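# Stand steel plates on edge in rack slots

## Task

Put every steel plate into a rack slot, standing on one of its long edges, with no slot holding more than one plate; leaning against a slot wall is allowed. At the finish the rack must still stand upright, all parts must be motionless, and no plate may be held by the switched-off magnet. Anything that stays in place only because the robot holds it does not count. When finished, release the plates and move the gripper away.

## Robot and tools

Robot: one six-joint arm (UR12e type) with a magnet gripper on its flange. There is only one arm, so every movement argument is a single row covering that arm. Its base sits on a mounting block at the origin, either roughly vertical or tilted about halfway toward +y or -y; check the images to see which. The arm faces +x.

Scene frame: fixed to the table. The origin is on the table surface at the foot of the arm, z = 0 is the table top, +z is up, +x points out into the work area, and +y is to the left when looking along +x from the base. Positions are in metres.

Face point: the centre of the gripper's round metal face (barrel 48 mm wide, face 85 mm out from the tool mount). Its z axis points out of the face, and the gripper's axes match it. Behind the barrel are a 75 mm spacer and plate, plus a 22 mm thick block that sticks out toward the gripper's -y. When the last joint turns, the block's corners sweep a 92 mm radius, and a cable stub rises from its back. Keep these clear of the rack and plates.

Magnet: the seventh number of every row. It is an absolute on/off setting, not an offset: 1 means on and 0 means off (above 0.01 counts as on). The tool keeps the last value sent. It takes about 0.1 s to engage or retract. A bare steel plate lying flat over the middle of the face is held with about 120 N. The pull drops steeply with any gap: about half at 0.33 mm, a fifth at 1 mm, and almost nothing at 10 mm. So set the face flat on the plate before lifting. Only friction resists sliding, so a tilted face or a fast move can shed a heavy plate. Switched on, the magnet also clamps to fixed steel. Switched off, about 0.3 N remains, which is enough to keep very light parts stuck to the face.

execute_actions(actions): "actions" is a list of chunks. Each chunk is a table of up to 15 rows, and each row is 7 numbers: [dx, dy, dz, rx, ry, rz, magnet], each between -1 and 1. One row plays per control step (1/30 s). A table shorter than 15 rows repeats its final row, so one row alone holds for the whole chunk (0.5 s). The first six numbers are offsets, not poses. They are measured in the face point's own axes, and every row of a chunk counts from the pose at the start of that chunk, not from the previous row. The scale is 1.0 = 0.6 m for dx, dy, dz and 1.0 = 180 degrees for rx, ry, rz, which together form one rotation vector. Write plain numbers only; expressions or repetitions like [..]*15 make the call invalid. An empty list sends nothing and simply reports the state and images. Each step's command is clipped to within 100 mm and 16 degrees of the measured pose, so a large offset may need several chunks.

move(target, speed, stop_force, blocking): drives the face point in a straight line. "target" is one 7-number row of offsets on the same scale and axes, counted from the pose in the latest result that reports one, with the magnet value applied at the start. "speed" is in m/s, from 0.002 to 0.5 (default 0.25); turning is capped at twice that value in rad/s. A path runs 0.5 to 10 s and is cut off at 10 s. The move does not avoid obstacles. "stop_force" is in N, from 13 to 80, and is allowed only after the scene has run 0.2 s. It ends the path when the push against the motion rises by that amount, then backs off slightly. Use it with a very low speed to feel for contact, leave it out of moves that rotate or that pull away from a surface, and remember the actual press can briefly exceed it. blocking=false returns after 0.5 s while the arm keeps going; it cannot be combined with stop_force. Check on it with wait(0), or use stop.

wait(seconds): 0 to 10; holds the last command and returns early if a running move finishes. stop(): brakes a running move; braking needs some room. zoom_image(camera, region): camera is "cam_high" or "cam_low" (both 504x504); region is [x0, y0, x1, y1] in pixels from the top-left corner, at most 504 by 504. read_manual(section): returns licence text only. finished_scene(scene): ends the current scene (give its number) and cannot be undone.

Results: end_effector_position (m) and end_effector_quat_wxyz give the measured face pose in the scene frame; the printed position can be a little off at long reach, and the images show the truth. Velocities are also given in the scene frame. Joint positions and velocities are listed in the order shoulder pan, shoulder lift, elbow, wrist 1, wrist 2, wrist 3 (radians). Wrist force and torque are in the face axes, with an offset of a few N, noise, and saturation near 100 N; pushing on a surface reads as force pointing back into the arm. magnet_out=1 means the piston is at the face, magnet_back=1 means it is retracted, and part_present=1 means steel is being held strongly. "pose unreachable", "cause:" and "joint sent to its limit" flag clipped or withheld joint targets. "Hand target" is the pose the drives are aiming for, and "Off the commanded pose" is the error against the last row sent. The move line reports done, off_target, moving, held, fault or contact; limits=paced means the pose was clipped, and limits=held means a check paused some steps, after which the arm may surge.

Avoid: torque faults (load limits in N m: pan 313, lift 313, elbow 142, each wrist 51.3; a held plate's weight counts toward these) and any outside force of 150 N or more. Either fault freezes the arm for 10 s. The arm is stiff, so never aim far past a contact without stop_force and a slow speed. Holding loads heats the motors; a MOTOR HOT warning appears at 70 °C, and the brakes lock at 85 °C. Do not drop plates, slam them, tip the rack, or knock anything off the table. Loose items may occasionally get nudged by the scene itself. The simulation keeps running between replies.

Each tool is called after "Emit:" as name([rows], argument=value, ...), one row to a line, values as JSON.

## Session

Emit:
execute_actions(actions=[])

Scene clock: 0.00 s.
end_effector_position=(+0.6247, -0.1909, +0.2110) magnet_out=0 magnet_back=1 part_present=0 end_effector_quat_wxyz=(+0.245, +0.011, +0.954, +0.170) end_effector_velocity=(-0.000, +0.000, -0.000) end_effector_angular_velocity=(+0.001, +0.000, +0.000)
Joint positions: [-0.328 -1.409  2.444 -3.217 -1.74   2.552]
Joint velocities: [-0.    -0.     0.001  0.     0.001 -0.   ]
Wrist force (N, on the end effector, along its own x y z axes, offset not removed): no reading
Wrist torque (N m, same axes, about the end effector's origin, offset not removed): no reading
Hand target: +0.625, -0.191, +0.211; +0.245, +0.011, +0.954, +0.170

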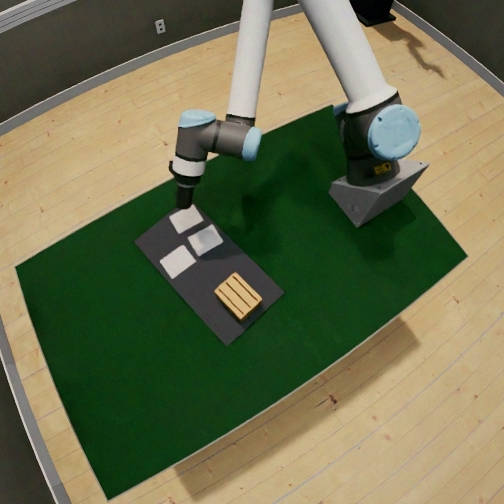

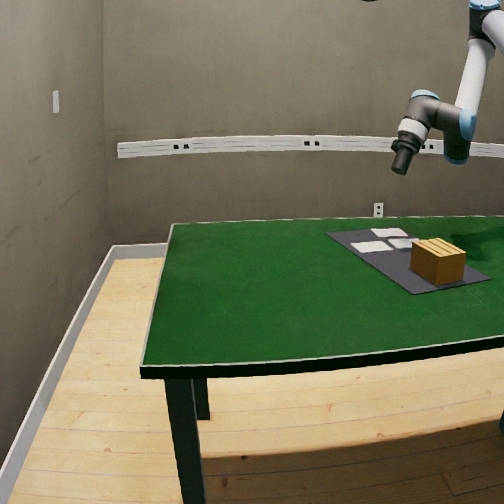

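Emit:
zoom_image(camera="cam_high", region=[130, 190, 290, 350])

Emit:
zoom_image(camera="cam_low", region=[320, 180, 500, 310])

Region (130, 190, 290, 350) of cam_high's 504x504 image, scaled by 3.150, with more detail than that image has.

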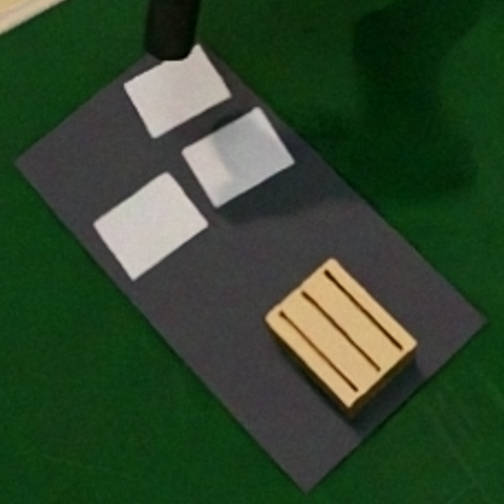

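Region (320, 180, 500, 310) of cam_low's 504x504 image, scaled by 2.800, with more detail than that image has.

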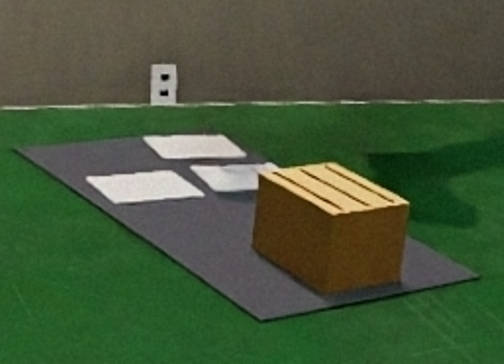

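Emit:
zoom_image(camera="cam_high", region=[150, 160, 220, 230])

Emit:
zoom_image(camera="cam_high", region=[205, 265, 275, 335])

Emit:
zoom_image(camera="cam_low", region=[340, 220, 480, 300])

Region (150, 160, 220, 230) of cam_high's 504x504 image, scaled by 7.200, with more detail than that image has.

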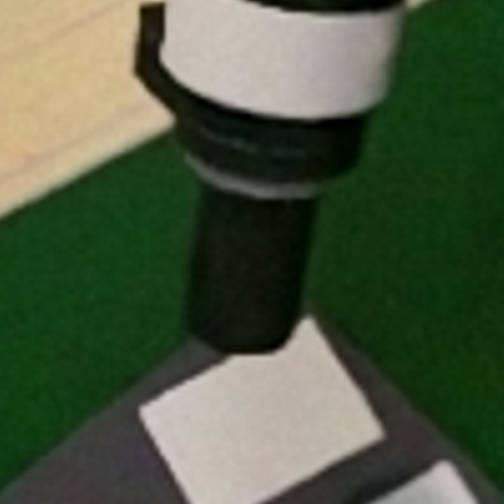

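Region (205, 265, 275, 335) of cam_high's 504x504 image, scaled by 7.200, with more detail than that image has.

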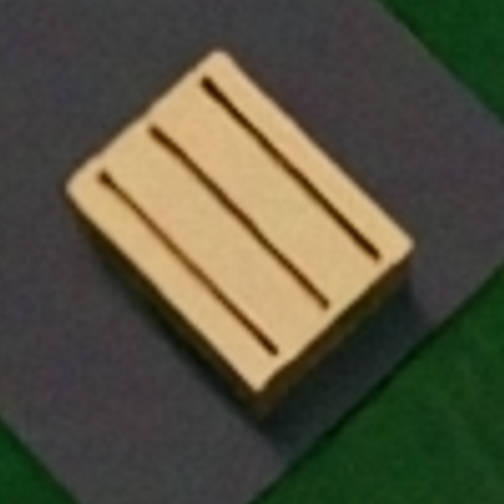

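Region (340, 220, 480, 300) of cam_low's 504x504 image, scaled by 3.600, with more detail than that image has; it fills the top 288 rows of this view, and the rest is white.

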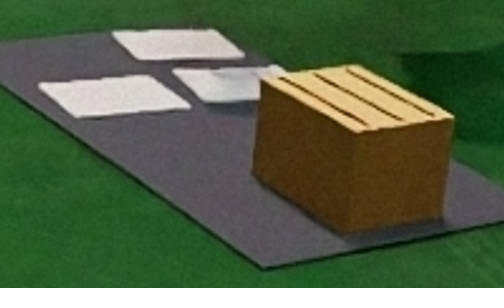

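Emit:
move(target=[0.1599,-0.0675,0.2085,0.1099,0.1584,-0.0071,0])

Emit:
zoom_image(camera="cam_high", region=[160, 180, 260, 280])

Emit:
zoom_image(camera="cam_low", region=[340, 160, 480, 300])

Scene clock: 4.10 s.
end_effector_position=(+0.6019, -0.1789, +0.0505) magnet_out=0 magnet_back=1 part_present=0 end_effector_quat_wxyz=(+0.001, -0.001, +1.000, +0.000) end_effector_velocity=(-0.000, +0.000, -0.002) end_effector_angular_velocity=(-0.002, +0.005, -0.002)
Joint positions: [-0.32  -1.084  2.34  -3.158 -2.298  2.662]
Joint velocities: [-0.001  0.003 -0.001  0.002 -0.004  0.003]
Wrist force (N, on the end effector, along its own x y z axes, offset not removed): [1.5 -3.3 -3.6]
Wrist torque (N m, same axes, about the end effector's origin, offset not removed): [-0.14 -0.16 0.09]
Hand target: +0.602, -0.179, +0.050; +0.000, -0.001, +1.000, -0.000
Off the commanded pose: 0.000 m, 0 deg.
move: done

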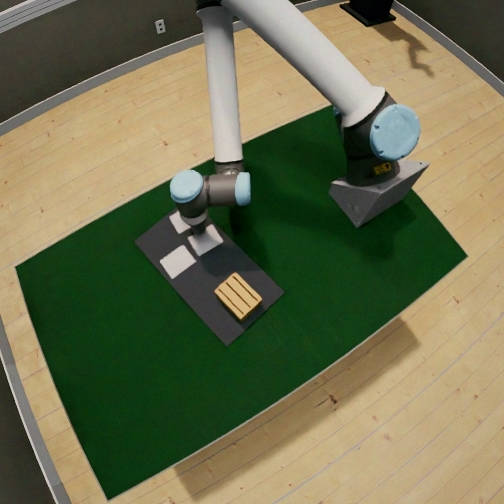

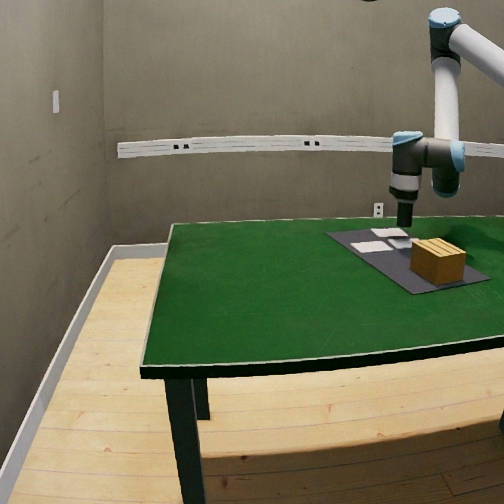

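Region (160, 180, 260, 280) of cam_high's 504x504 image, scaled by 5.040, with more detail than that image has.

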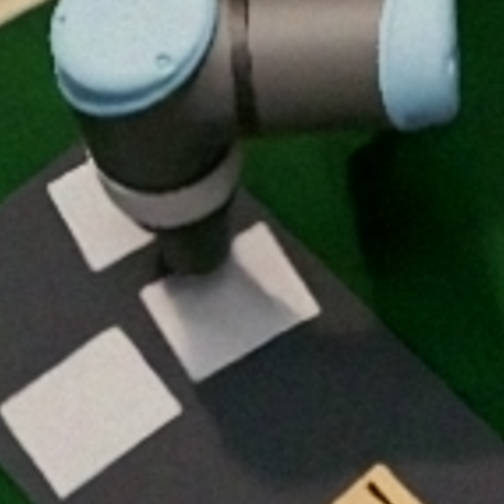

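Region (340, 160, 480, 300) of cam_low's 504x504 image, scaled by 3.600, with more detail than that image has.

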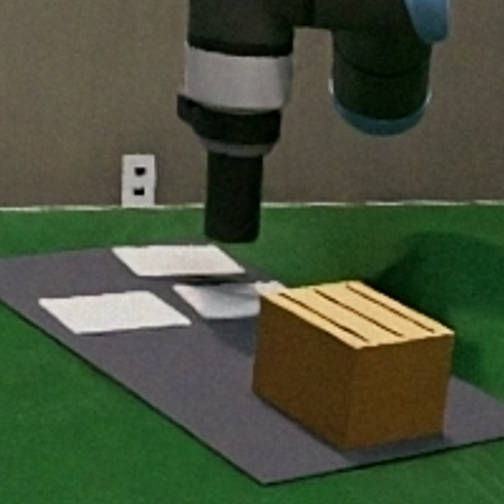

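Emit:
move(target=[0,0,0.06,0,0,0,0], speed=0.1)

Emit:
zoom_image(camera="cam_high", region=[170, 200, 240, 270])

Emit:
zoom_image(camera="cam_low", region=[360, 190, 440, 270])

Scene clock: 6.10 s.
end_effector_position=(+0.6020, -0.1788, +0.0146) magnet_out=0 magnet_back=1 part_present=0 end_effector_quat_wxyz=(+0.001, -0.001, +1.000, +0.000) end_effector_velocity=(-0.000, +0.000, -0.001) end_effector_angular_velocity=(+0.001, -0.001, +0.001)
Joint positions: [-0.361 -1.019  2.331 -3.249 -2.284  2.611]
Joint velocities: [-0.002  0.001  0.001 -0.004  0.002 -0.003]
Wrist force (N, on the end effector, along its own x y z axes, offset not removed): [1.4 -2.4 -2.7]
Wrist torque (N m, same axes, about the end effector's origin, offset not removed): [0.04 -0.18 0.13]
Hand target: +0.602, -0.179, +0.014; +0.001, -0.001, +1.000, +0.000
Off the commanded pose: 0.000 m, 0 deg.
move: done

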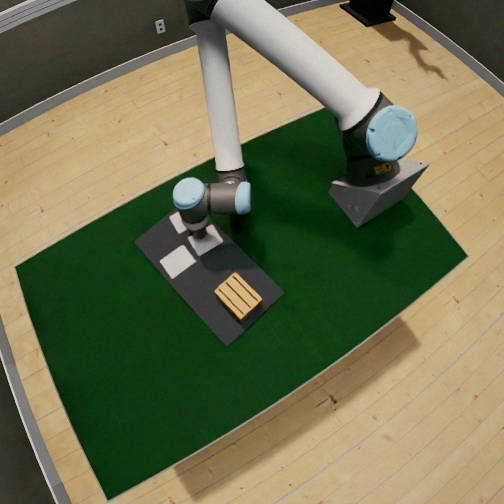

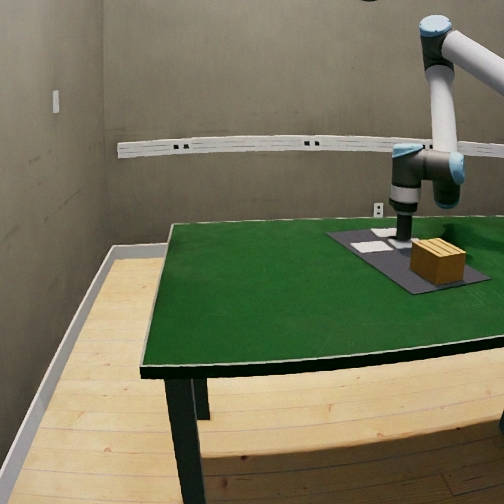

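Region (170, 200, 240, 270) of cam_high's 504x504 image, scaled by 7.200, with more detail than that image has.

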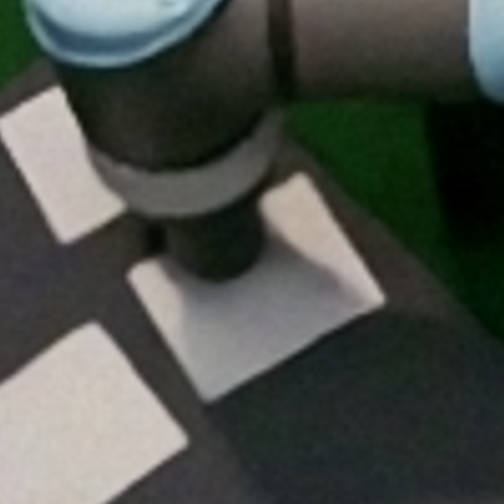

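Region (360, 190, 440, 270) of cam_low's 504x504 image, scaled by 6.300, with more detail than that image has.

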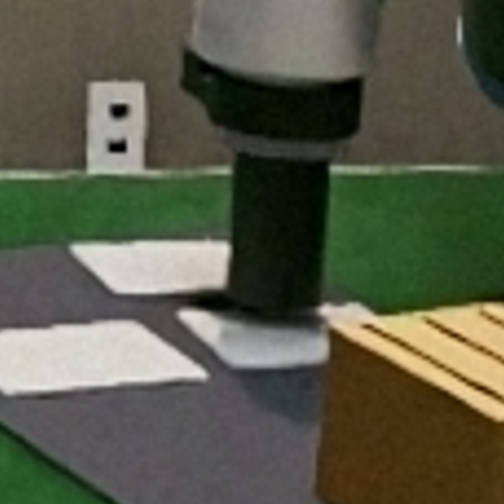

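Emit:
move(target=[0.0067,0,0.008,0,0,0,0], speed=0.05)

Emit:
move(target=[0,0,0.03,0,0,0,0], speed=0.005, stop_force=15)

Emit:
zoom_image(camera="cam_high", region=[170, 200, 240, 270])

Scene clock: 7.00 s.
end_effector_position=(+0.5980, -0.1789, +0.0099) magnet_out=0 magnet_back=1 part_present=0 end_effector_quat_wxyz=(+0.000, -0.001, +1.000, +0.000) end_effector_velocity=(-0.001, +0.000, -0.002) end_effector_angular_velocity=(-0.000, +0.001, +0.002)
Joint positions: [-0.369 -1.012  2.337 -3.268 -2.281  2.602]
Joint velocities: [-0.002  0.003  0.002 -0.005 -0.    -0.004]
Wrist force (N, on the end effector, along its own x y z axes, offset not removed): [-1.2 -3.2 -1.5]
Wrist torque (N m, same axes, about the end effector's origin, offset not removed): [-0.15 0.13 0.07]
Hand target: +0.598, -0.179, +0.010; +0.000, -0.001, +1.000, +0.000
Off the commanded pose: 0.000 m, 0 deg.
move: done

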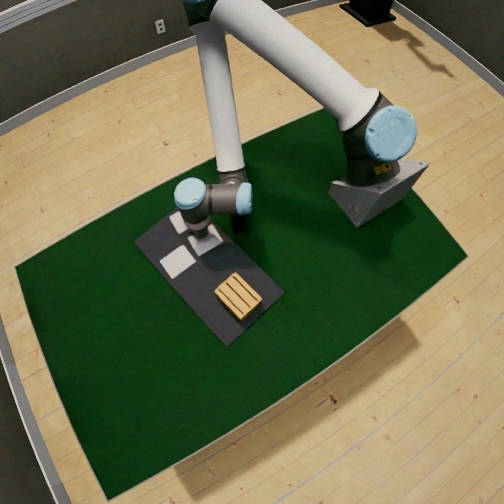

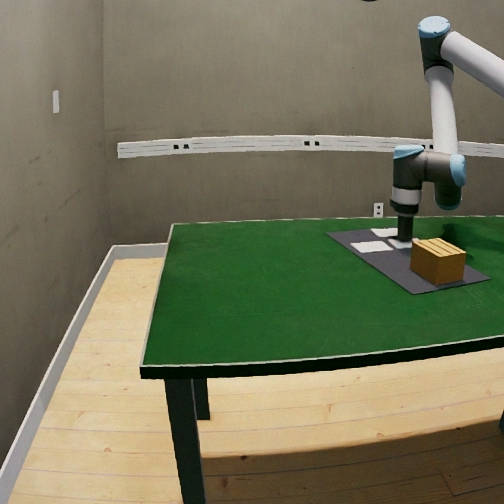

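Scene clock: 8.33 s.
end_effector_position=(+0.5980, -0.1789, +0.0050) magnet_out=0 magnet_back=1 part_present=0 end_effector_quat_wxyz=(+0.001, -0.000, +1.000, -0.000) end_effector_velocity=(+0.000, -0.001, +0.000) end_effector_angular_velocity=(+0.001, +0.001, -0.002)
Joint positions: [-0.374 -1.003  2.336 -3.28  -2.279  2.595]
Joint velocities: [-0.    -0.003 -0.001  0.006  0.     0.004]
Wrist force (N, on the end effector, along its own x y z axes, offset not removed): [10.4 1.5 -53.6]
Wrist torque (N m, same axes, about the end effector's origin, offset not removed): [0.12 1.27 -0.04]
Hand target: +0.598, -0.179, +0.005; +0.000, -0.001, +1.000, +0.000
Off the commanded pose: 0.013 m, 0 deg.
move: contact

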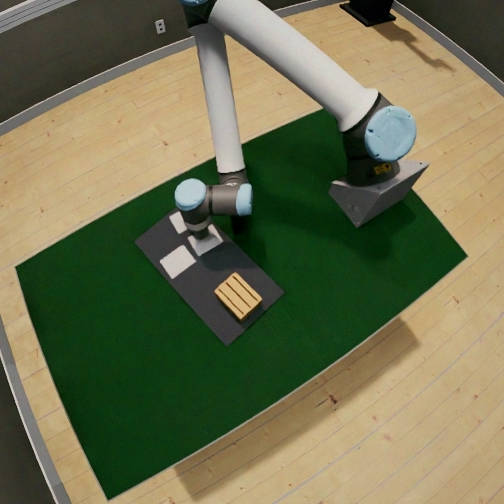

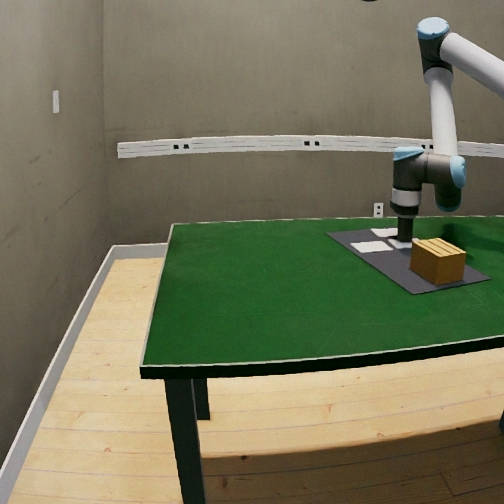

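Region (170, 200, 240, 270) of cam_high's 504x504 image, scaled by 7.200, with more detail than that image has.

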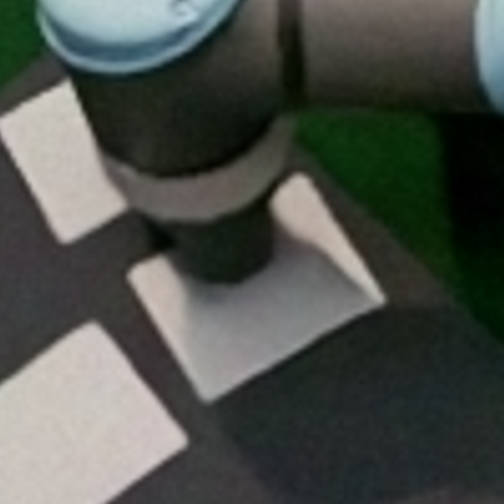

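Emit:
execute_actions([
  [[0,0,-0.0005,0,0,0,1]],
])

Emit:
move(target=[0,0,-0.3,0,0,0,1], speed=0.2)

Scene clock: 8.93 s.
end_effector_position=(+0.5980, -0.1789, +0.0052) magnet_out=1 magnet_back=0 part_present=1 end_effector_quat_wxyz=(+0.000, -0.000, +1.000, +0.000) end_effector_velocity=(+0.000, -0.000, +0.000) end_effector_angular_velocity=(-0.000, -0.001, -0.002)
Joint positions: [-0.374 -1.004  2.336 -3.279 -2.279  2.595]
Joint velocities: [ 0.    -0.    -0.    -0.     0.     0.002]
Wrist force (N, on the end effector, along its own x y z axes, offset not removed): [2.5 2.8 -6.8]
Wrist torque (N m, same axes, about the end effector's origin, offset not removed): [0.11 0.25 0.17]
Hand target: +0.598, -0.179, +0.005; +0.001, -0.000, +1.000, -0.000
Off the commanded pose: 0.000 m, 0 deg.

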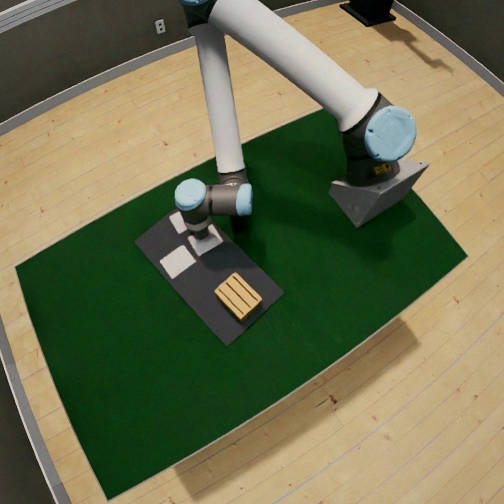

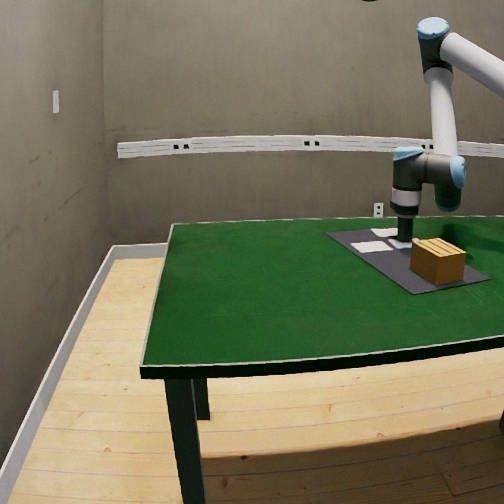

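Scene clock: 10.37 s.
end_effector_position=(+0.5979, -0.1793, +0.1853) magnet_out=1 magnet_back=0 part_present=1 end_effector_quat_wxyz=(+0.001, -0.000, +1.000, +0.000) end_effector_velocity=(-0.000, +0.000, +0.001) end_effector_angular_velocity=(+0.001, +0.003, +0.000)
Joint positions: [-0.162 -1.32   2.327 -2.77  -2.339  2.87 ]
Joint velocities: [ 0.001 -0.002 -0.001  0.008  0.     0.004]
Wrist force (N, on the end effector, along its own x y z axes, offset not removed): [-2.3 -0.6 -0.8]
Wrist torque (N m, same axes, about the end effector's origin, offset not removed): [0.15 0.22 0.10]
Hand target: +0.598, -0.179, +0.185; +0.001, -0.000, +1.000, +0.000
Off the commanded pose: 0.000 m, 0 deg.
move: done

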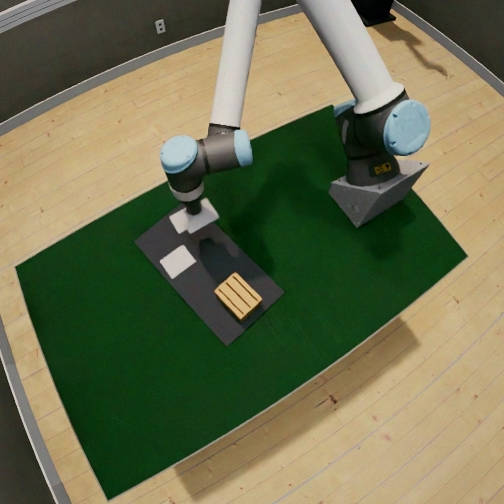

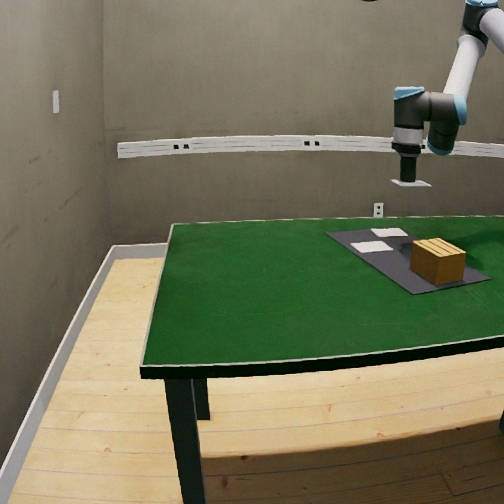

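Emit:
move(target=[0.0182,0.4455,0.0255,0.4155,0.3329,0.3329,1], speed=0.3)

Emit:
zoom_image(camera="cam_high", region=[190, 240, 290, 340])

Emit:
zoom_image(camera="cam_low", region=[370, 170, 500, 300])

Scene clock: 14.53 s.
end_effector_position=(+0.5965, -0.1119, +0.1826) magnet_out=1 magnet_back=0 part_present=1 end_effector_quat_wxyz=(-0.109, +0.123, +0.974, -0.158) end_effector_velocity=(+0.000, -0.000, -0.000) end_effector_angular_velocity=(+0.000, +0.001, +0.001)
Joint positions: [-0.023 -1.171  2.195 -2.17  -2.619  3.702]
Joint velocities: [-0.     0.001 -0.     0.     0.    -0.001]
Wrist force (N, on the end effector, along its own x y z axes, offset not removed): [-1.4 0.1 0.8]
Wrist torque (N m, same axes, about the end effector's origin, offset not removed): [0.18 0.07 0.11]
Hand target: +0.596, -0.112, +0.183; -0.109, +0.123, +0.974, -0.158
Off the commanded pose: 0.201 m, 87 deg; position and orientation clipped at the last step of the last action.
move: held; limits=paced,held; held on 78 of 109 steps, including the last
pose unreachable: on one or more control steps of this call, first in action 0 (counted from 0), an arm could not follow its commanded pose, so it was not sent that pose on those steps. On the call's last step it was still not sent that pose. It may still have moved: this result reports where it is.
cause: the commanded pose would bring two parts of the arm too close to each other (joints 4 (wrist 1) to 6 (wrist 3) lie between them).

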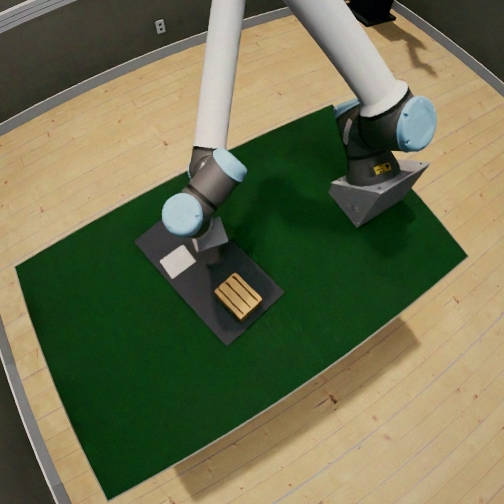

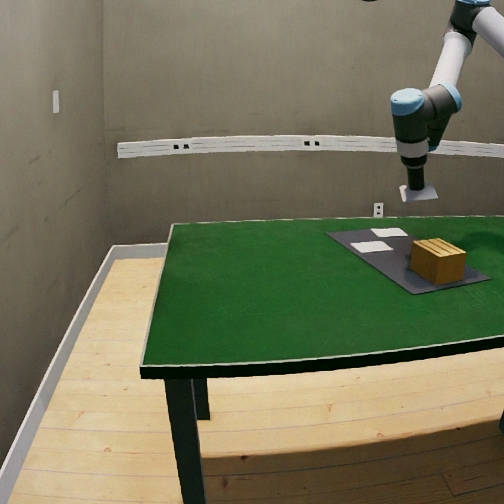

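Region (190, 240, 290, 340) of cam_high's 504x504 image, scaled by 5.040, with more detail than that image has.

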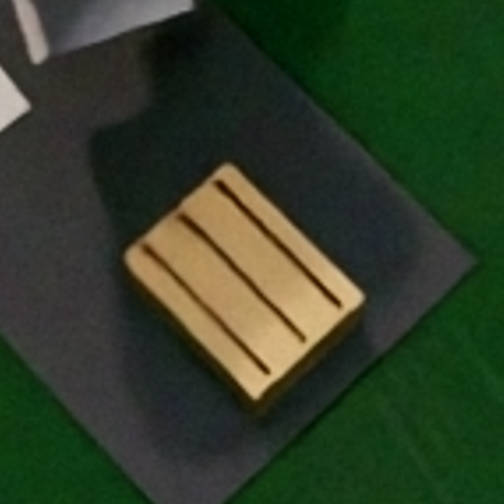

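Region (370, 170, 500, 300) of cam_low's 504x504 image, scaled by 3.877, with more detail than that image has.

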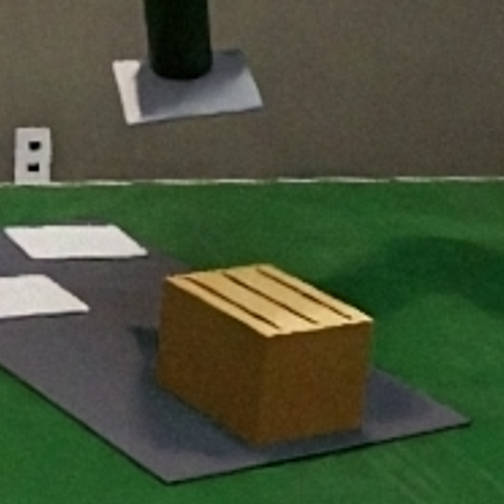

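Emit:
move(target=[0.1085,0.2993,-0.1012,0.169,0.364,0,1], speed=0.3)

Scene clock: 21.47 s.
end_effector_position=(+0.5864, +0.0884, +0.1899) magnet_out=1 magnet_back=0 part_present=1 end_effector_quat_wxyz=(+0.638, -0.156, -0.690, +0.304) end_effector_velocity=(+0.000, -0.001, +0.000) end_effector_angular_velocity=(-0.005, +0.010, -0.002)
Joint positions: [-0.026 -0.606  1.597 -0.83  -1.783  4.617]
Joint velocities: [-0.003  0.002 -0.002  0.006  0.006  0.005]
Wrist force (N, on the end effector, along its own x y z axes, offset not removed): [-0.4 0.9 -1.5]
Wrist torque (N m, same axes, about the end effector's origin, offset not removed): [0.17 -0.09 0.13]
Hand target: +0.586, +0.088, +0.190; +0.639, -0.156, -0.689, +0.304
Off the commanded pose: 0.000 m, 0 deg.
move: done; limits=paced

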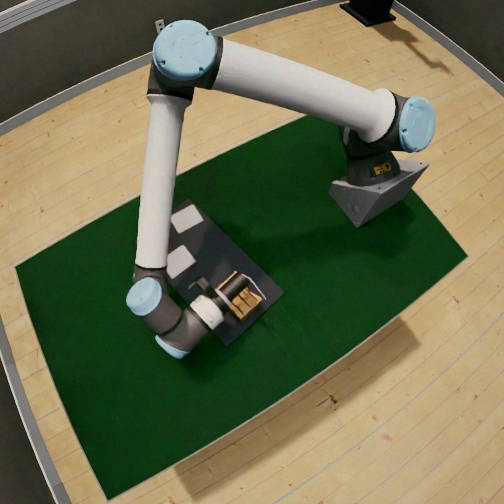

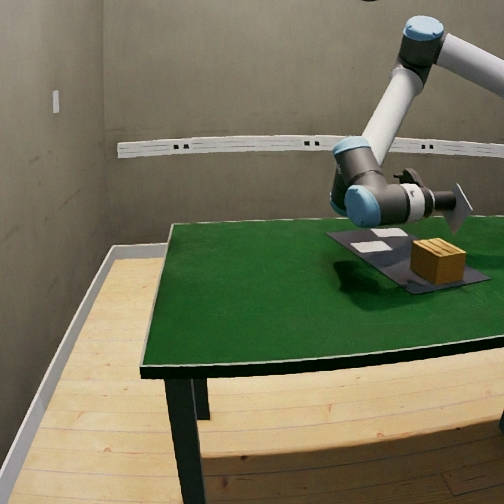

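Emit:
move(target=[-0.026,0.0206,0,0,0,0.2877,1], speed=0.4)

Emit:
zoom_image(camera="cam_high", region=[200, 250, 290, 340])

Emit:
zoom_image(camera="cam_low", region=[390, 170, 504, 284])

Scene clock: 23.30 s.
end_effector_position=(+0.5864, +0.0885, +0.1699) magnet_out=1 magnet_back=0 part_present=1 end_effector_quat_wxyz=(-0.442, +0.441, +0.552, -0.552) end_effector_velocity=(+0.001, -0.000, -0.001) end_effector_angular_velocity=(-0.011, -0.001, -0.000)
Joint positions: [-0.044 -0.588  1.597 -0.847 -1.8    5.523]
Joint velocities: [-0.001  0.001 -0.002  0.001  0.     0.011]
Wrist force (N, on the end effector, along its own x y z axes, offset not removed): [-0.9 0.3 -1.0]
Wrist torque (N m, same axes, about the end effector's origin, offset not removed): [0.01 0.08 0.12]
Hand target: +0.586, +0.088, +0.170; -0.441, +0.441, +0.552, -0.553
Off the commanded pose: 0.000 m, 0 deg.
move: done

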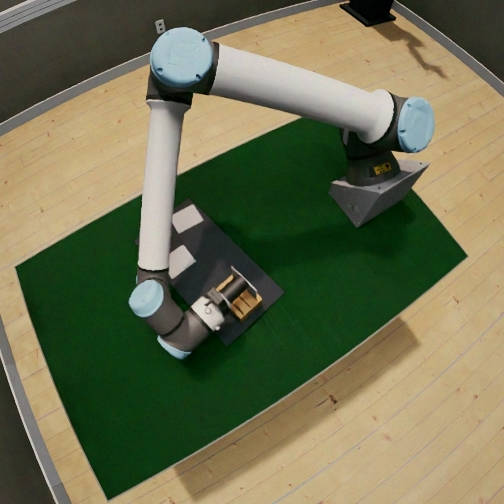

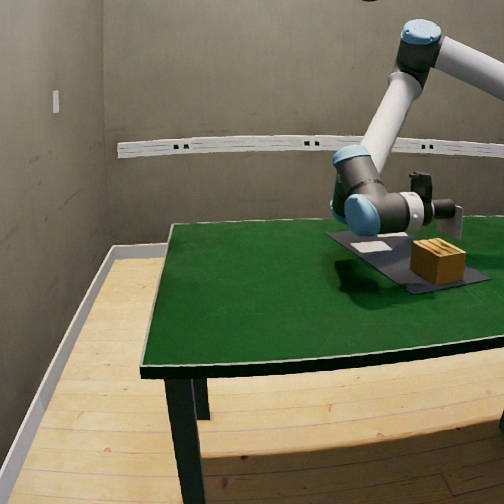

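Region (200, 250, 290, 340) of cam_high's 504x504 image, scaled by 5.600, with more detail than that image has.

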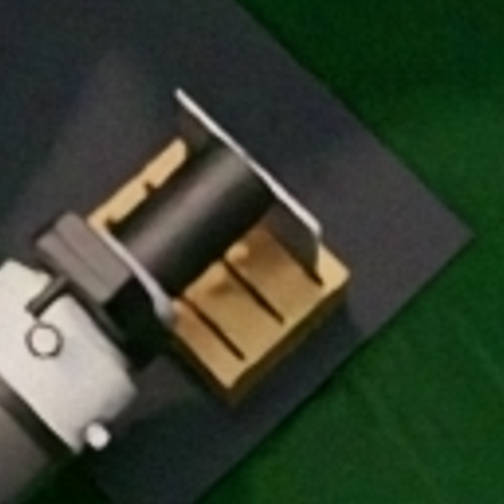

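Region (390, 170, 504, 284) of cam_low's 504x504 image, scaled by 4.421, with more detail than that image has.

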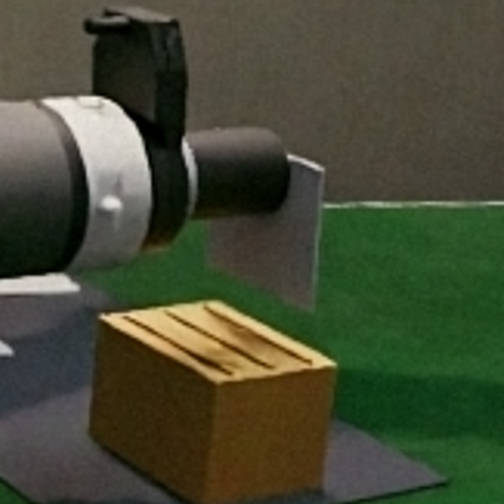

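Emit:
move(target=[0,0.04,0,0,0,0,1], speed=0.05)

Emit:
zoom_image(camera="cam_high", region=[220, 255, 280, 315])

Emit:
zoom_image(camera="cam_low", region=[410, 195, 480, 265])

Scene clock: 24.30 s.
end_effector_position=(+0.5864, +0.0885, +0.1460) magnet_out=1 magnet_back=0 part_present=1 end_effector_quat_wxyz=(-0.442, +0.441, +0.552, -0.552) end_effector_velocity=(+0.001, +0.000, -0.001) end_effector_angular_velocity=(+0.001, +0.000, -0.002)
Joint positions: [-0.065 -0.567  1.595 -0.865 -1.821  5.527]
Joint velocities: [-0.001  0.001 -0.001 -0.001  0.    -0.002]
Wrist force (N, on the end effector, along its own x y z axes, offset not removed): [2.9 -0.3 -1.6]
Wrist torque (N m, same axes, about the end effector's origin, offset not removed): [-0.02 -0.24 0.13]
Hand target: +0.586, +0.089, +0.146; -0.442, +0.441, +0.552, -0.552
Off the commanded pose: 0.000 m, 0 deg.
move: done

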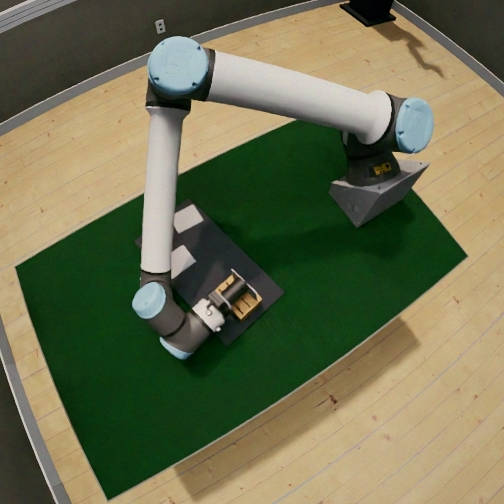

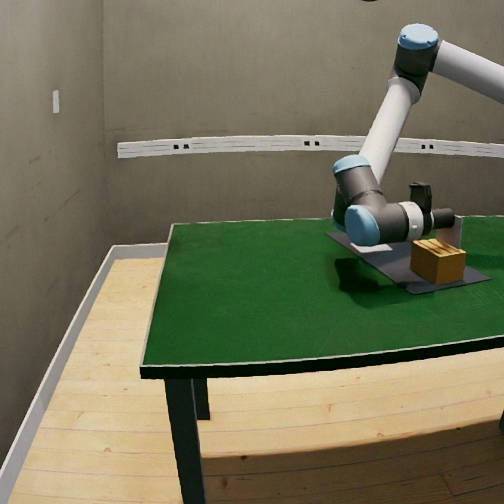

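Region (220, 255, 280, 315) of cam_high's 504x504 image, scaled by 8.400, with more detail than that image has.

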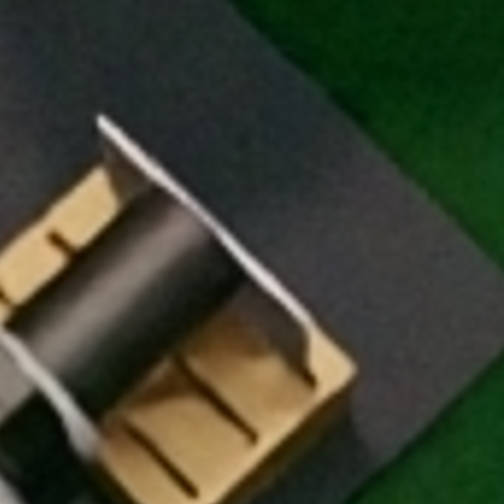

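Region (410, 195, 480, 265) of cam_low's 504x504 image, scaled by 7.200, with more detail than that image has.

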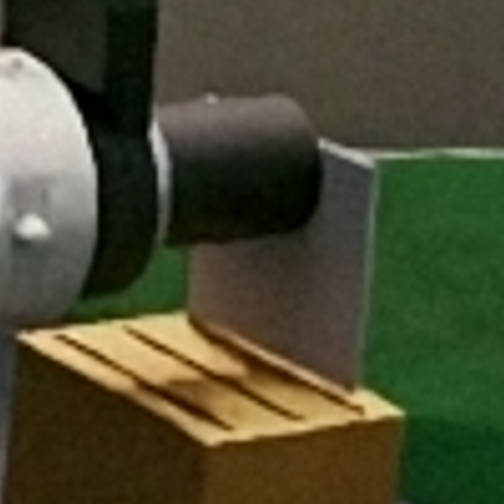

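Emit:
move(target=[0,0.005,0,0,0,0,1], speed=0.01)

Emit:
zoom_image(camera="cam_high", region=[240, 280, 270, 310])

Emit:
zoom_image(camera="cam_high", region=[220, 260, 250, 290])

Emit:
zoom_image(camera="cam_low", region=[425, 220, 470, 265])

Scene clock: 25.40 s.
end_effector_position=(+0.5863, +0.0885, +0.1431) magnet_out=1 magnet_back=0 part_present=1 end_effector_quat_wxyz=(-0.442, +0.441, +0.552, -0.552) end_effector_velocity=(-0.000, -0.000, -0.001) end_effector_angular_velocity=(-0.000, +0.001, +0.000)
Joint positions: [-0.068 -0.564  1.594 -0.868 -1.824  5.527]
Joint velocities: [-0.001  0.002 -0.    -0.    -0.001  0.001]
Wrist force (N, on the end effector, along its own x y z axes, offset not removed): [0.0 0.3 -1.9]
Wrist torque (N m, same axes, about the end effector's origin, offset not removed): [0.05 -0.04 0.07]
Hand target: +0.586, +0.089, +0.143; -0.442, +0.441, +0.552, -0.552
Off the commanded pose: 0.000 m, 0 deg.
move: done

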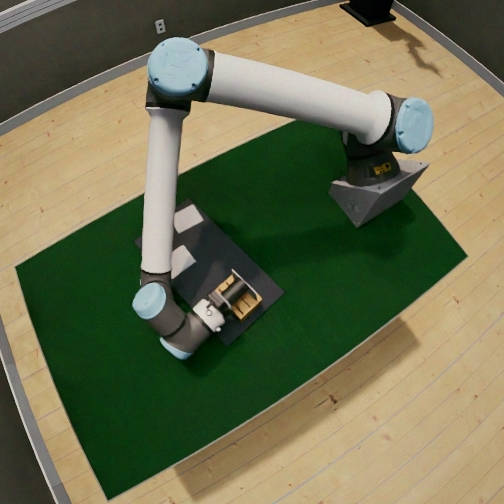

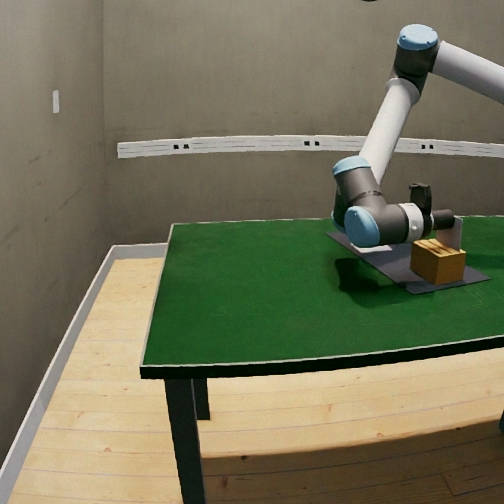

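Region (240, 280, 270, 310) of cam_high's 504x504 image, scaled by 16.800, with more detail than that image has.

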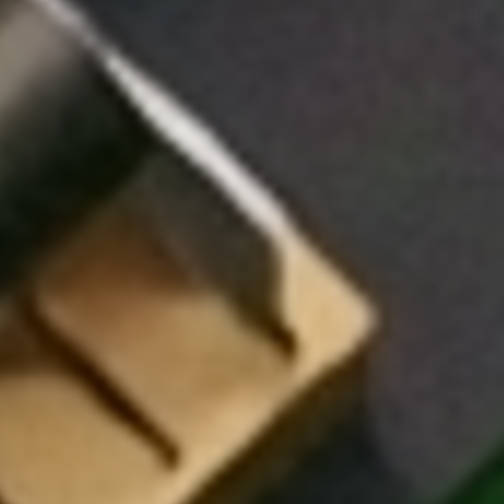

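Region (220, 260, 250, 290) of cam_high's 504x504 image, scaled by 16.800, with more detail than that image has.

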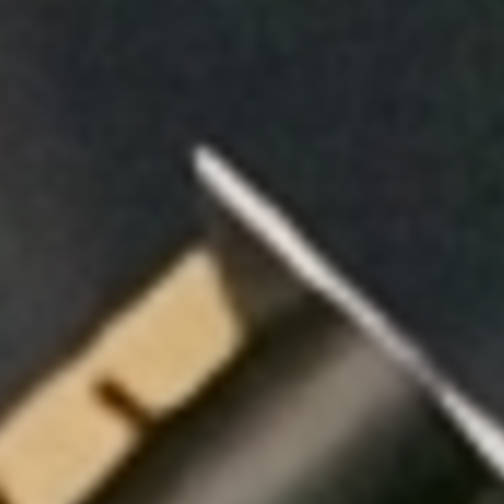

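Region (425, 220, 470, 265) of cam_low's 504x504 image, scaled by 11.200, with more detail than that image has.

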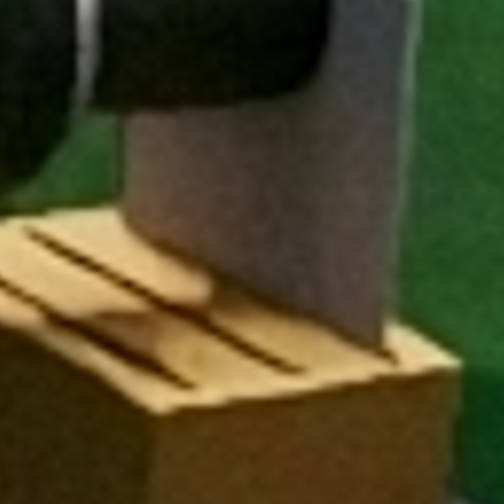

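Emit:
move(target=[0.0045,0.003,0,0,0,0,1], speed=0.01)

Emit:
zoom_image(camera="cam_high", region=[225, 265, 270, 310])

Emit:
zoom_image(camera="cam_low", region=[425, 220, 470, 265])

Scene clock: 26.37 s.
end_effector_position=(+0.5858, +0.0910, +0.1414) magnet_out=1 magnet_back=0 part_present=1 end_effector_quat_wxyz=(-0.442, +0.441, +0.552, -0.552) end_effector_velocity=(-0.000, +0.001, -0.001) end_effector_angular_velocity=(+0.001, -0.002, +0.001)
Joint positions: [-0.067 -0.56   1.594 -0.871 -1.823  5.527]
Joint velocities: [ 0.001  0.002 -0.    -0.002 -0.002 -0.001]
Wrist force (N, on the end effector, along its own x y z axes, offset not removed): [-12.2 -24.4 -0.5]
Wrist torque (N m, same axes, about the end effector's origin, offset not removed): [0.02 -0.15 0.60]
Hand target: +0.586, +0.091, +0.141; -0.442, +0.441, +0.552, -0.552
Off the commanded pose: 0.000 m, 0 deg.
move: done

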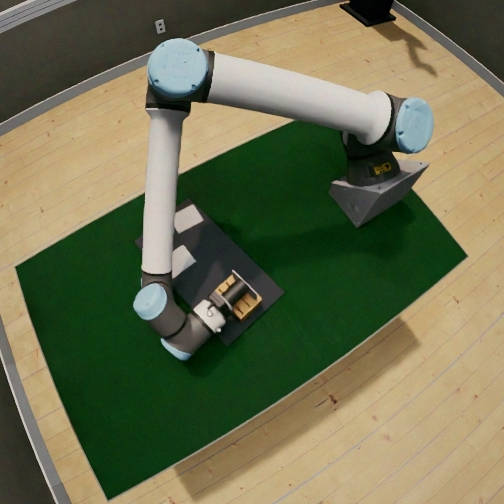

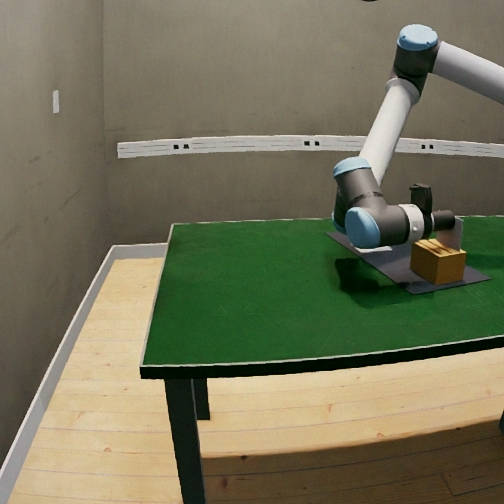

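Region (225, 265, 270, 310) of cam_high's 504x504 image, scaled by 11.200, with more detail than that image has.

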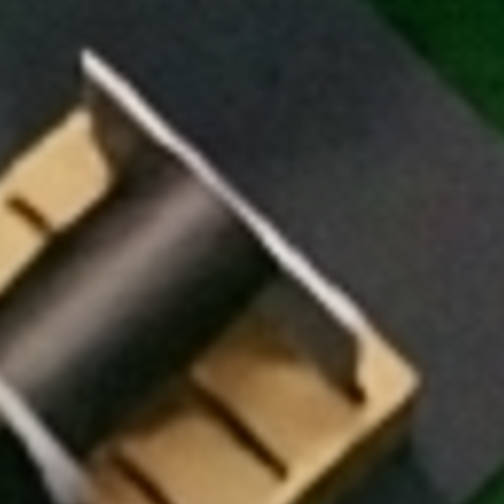

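Region (425, 220, 470, 265) of cam_low's 504x504 image, scaled by 11.200, with more detail than that image has.

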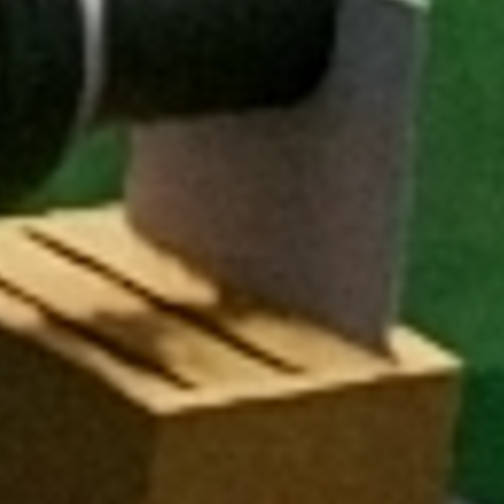

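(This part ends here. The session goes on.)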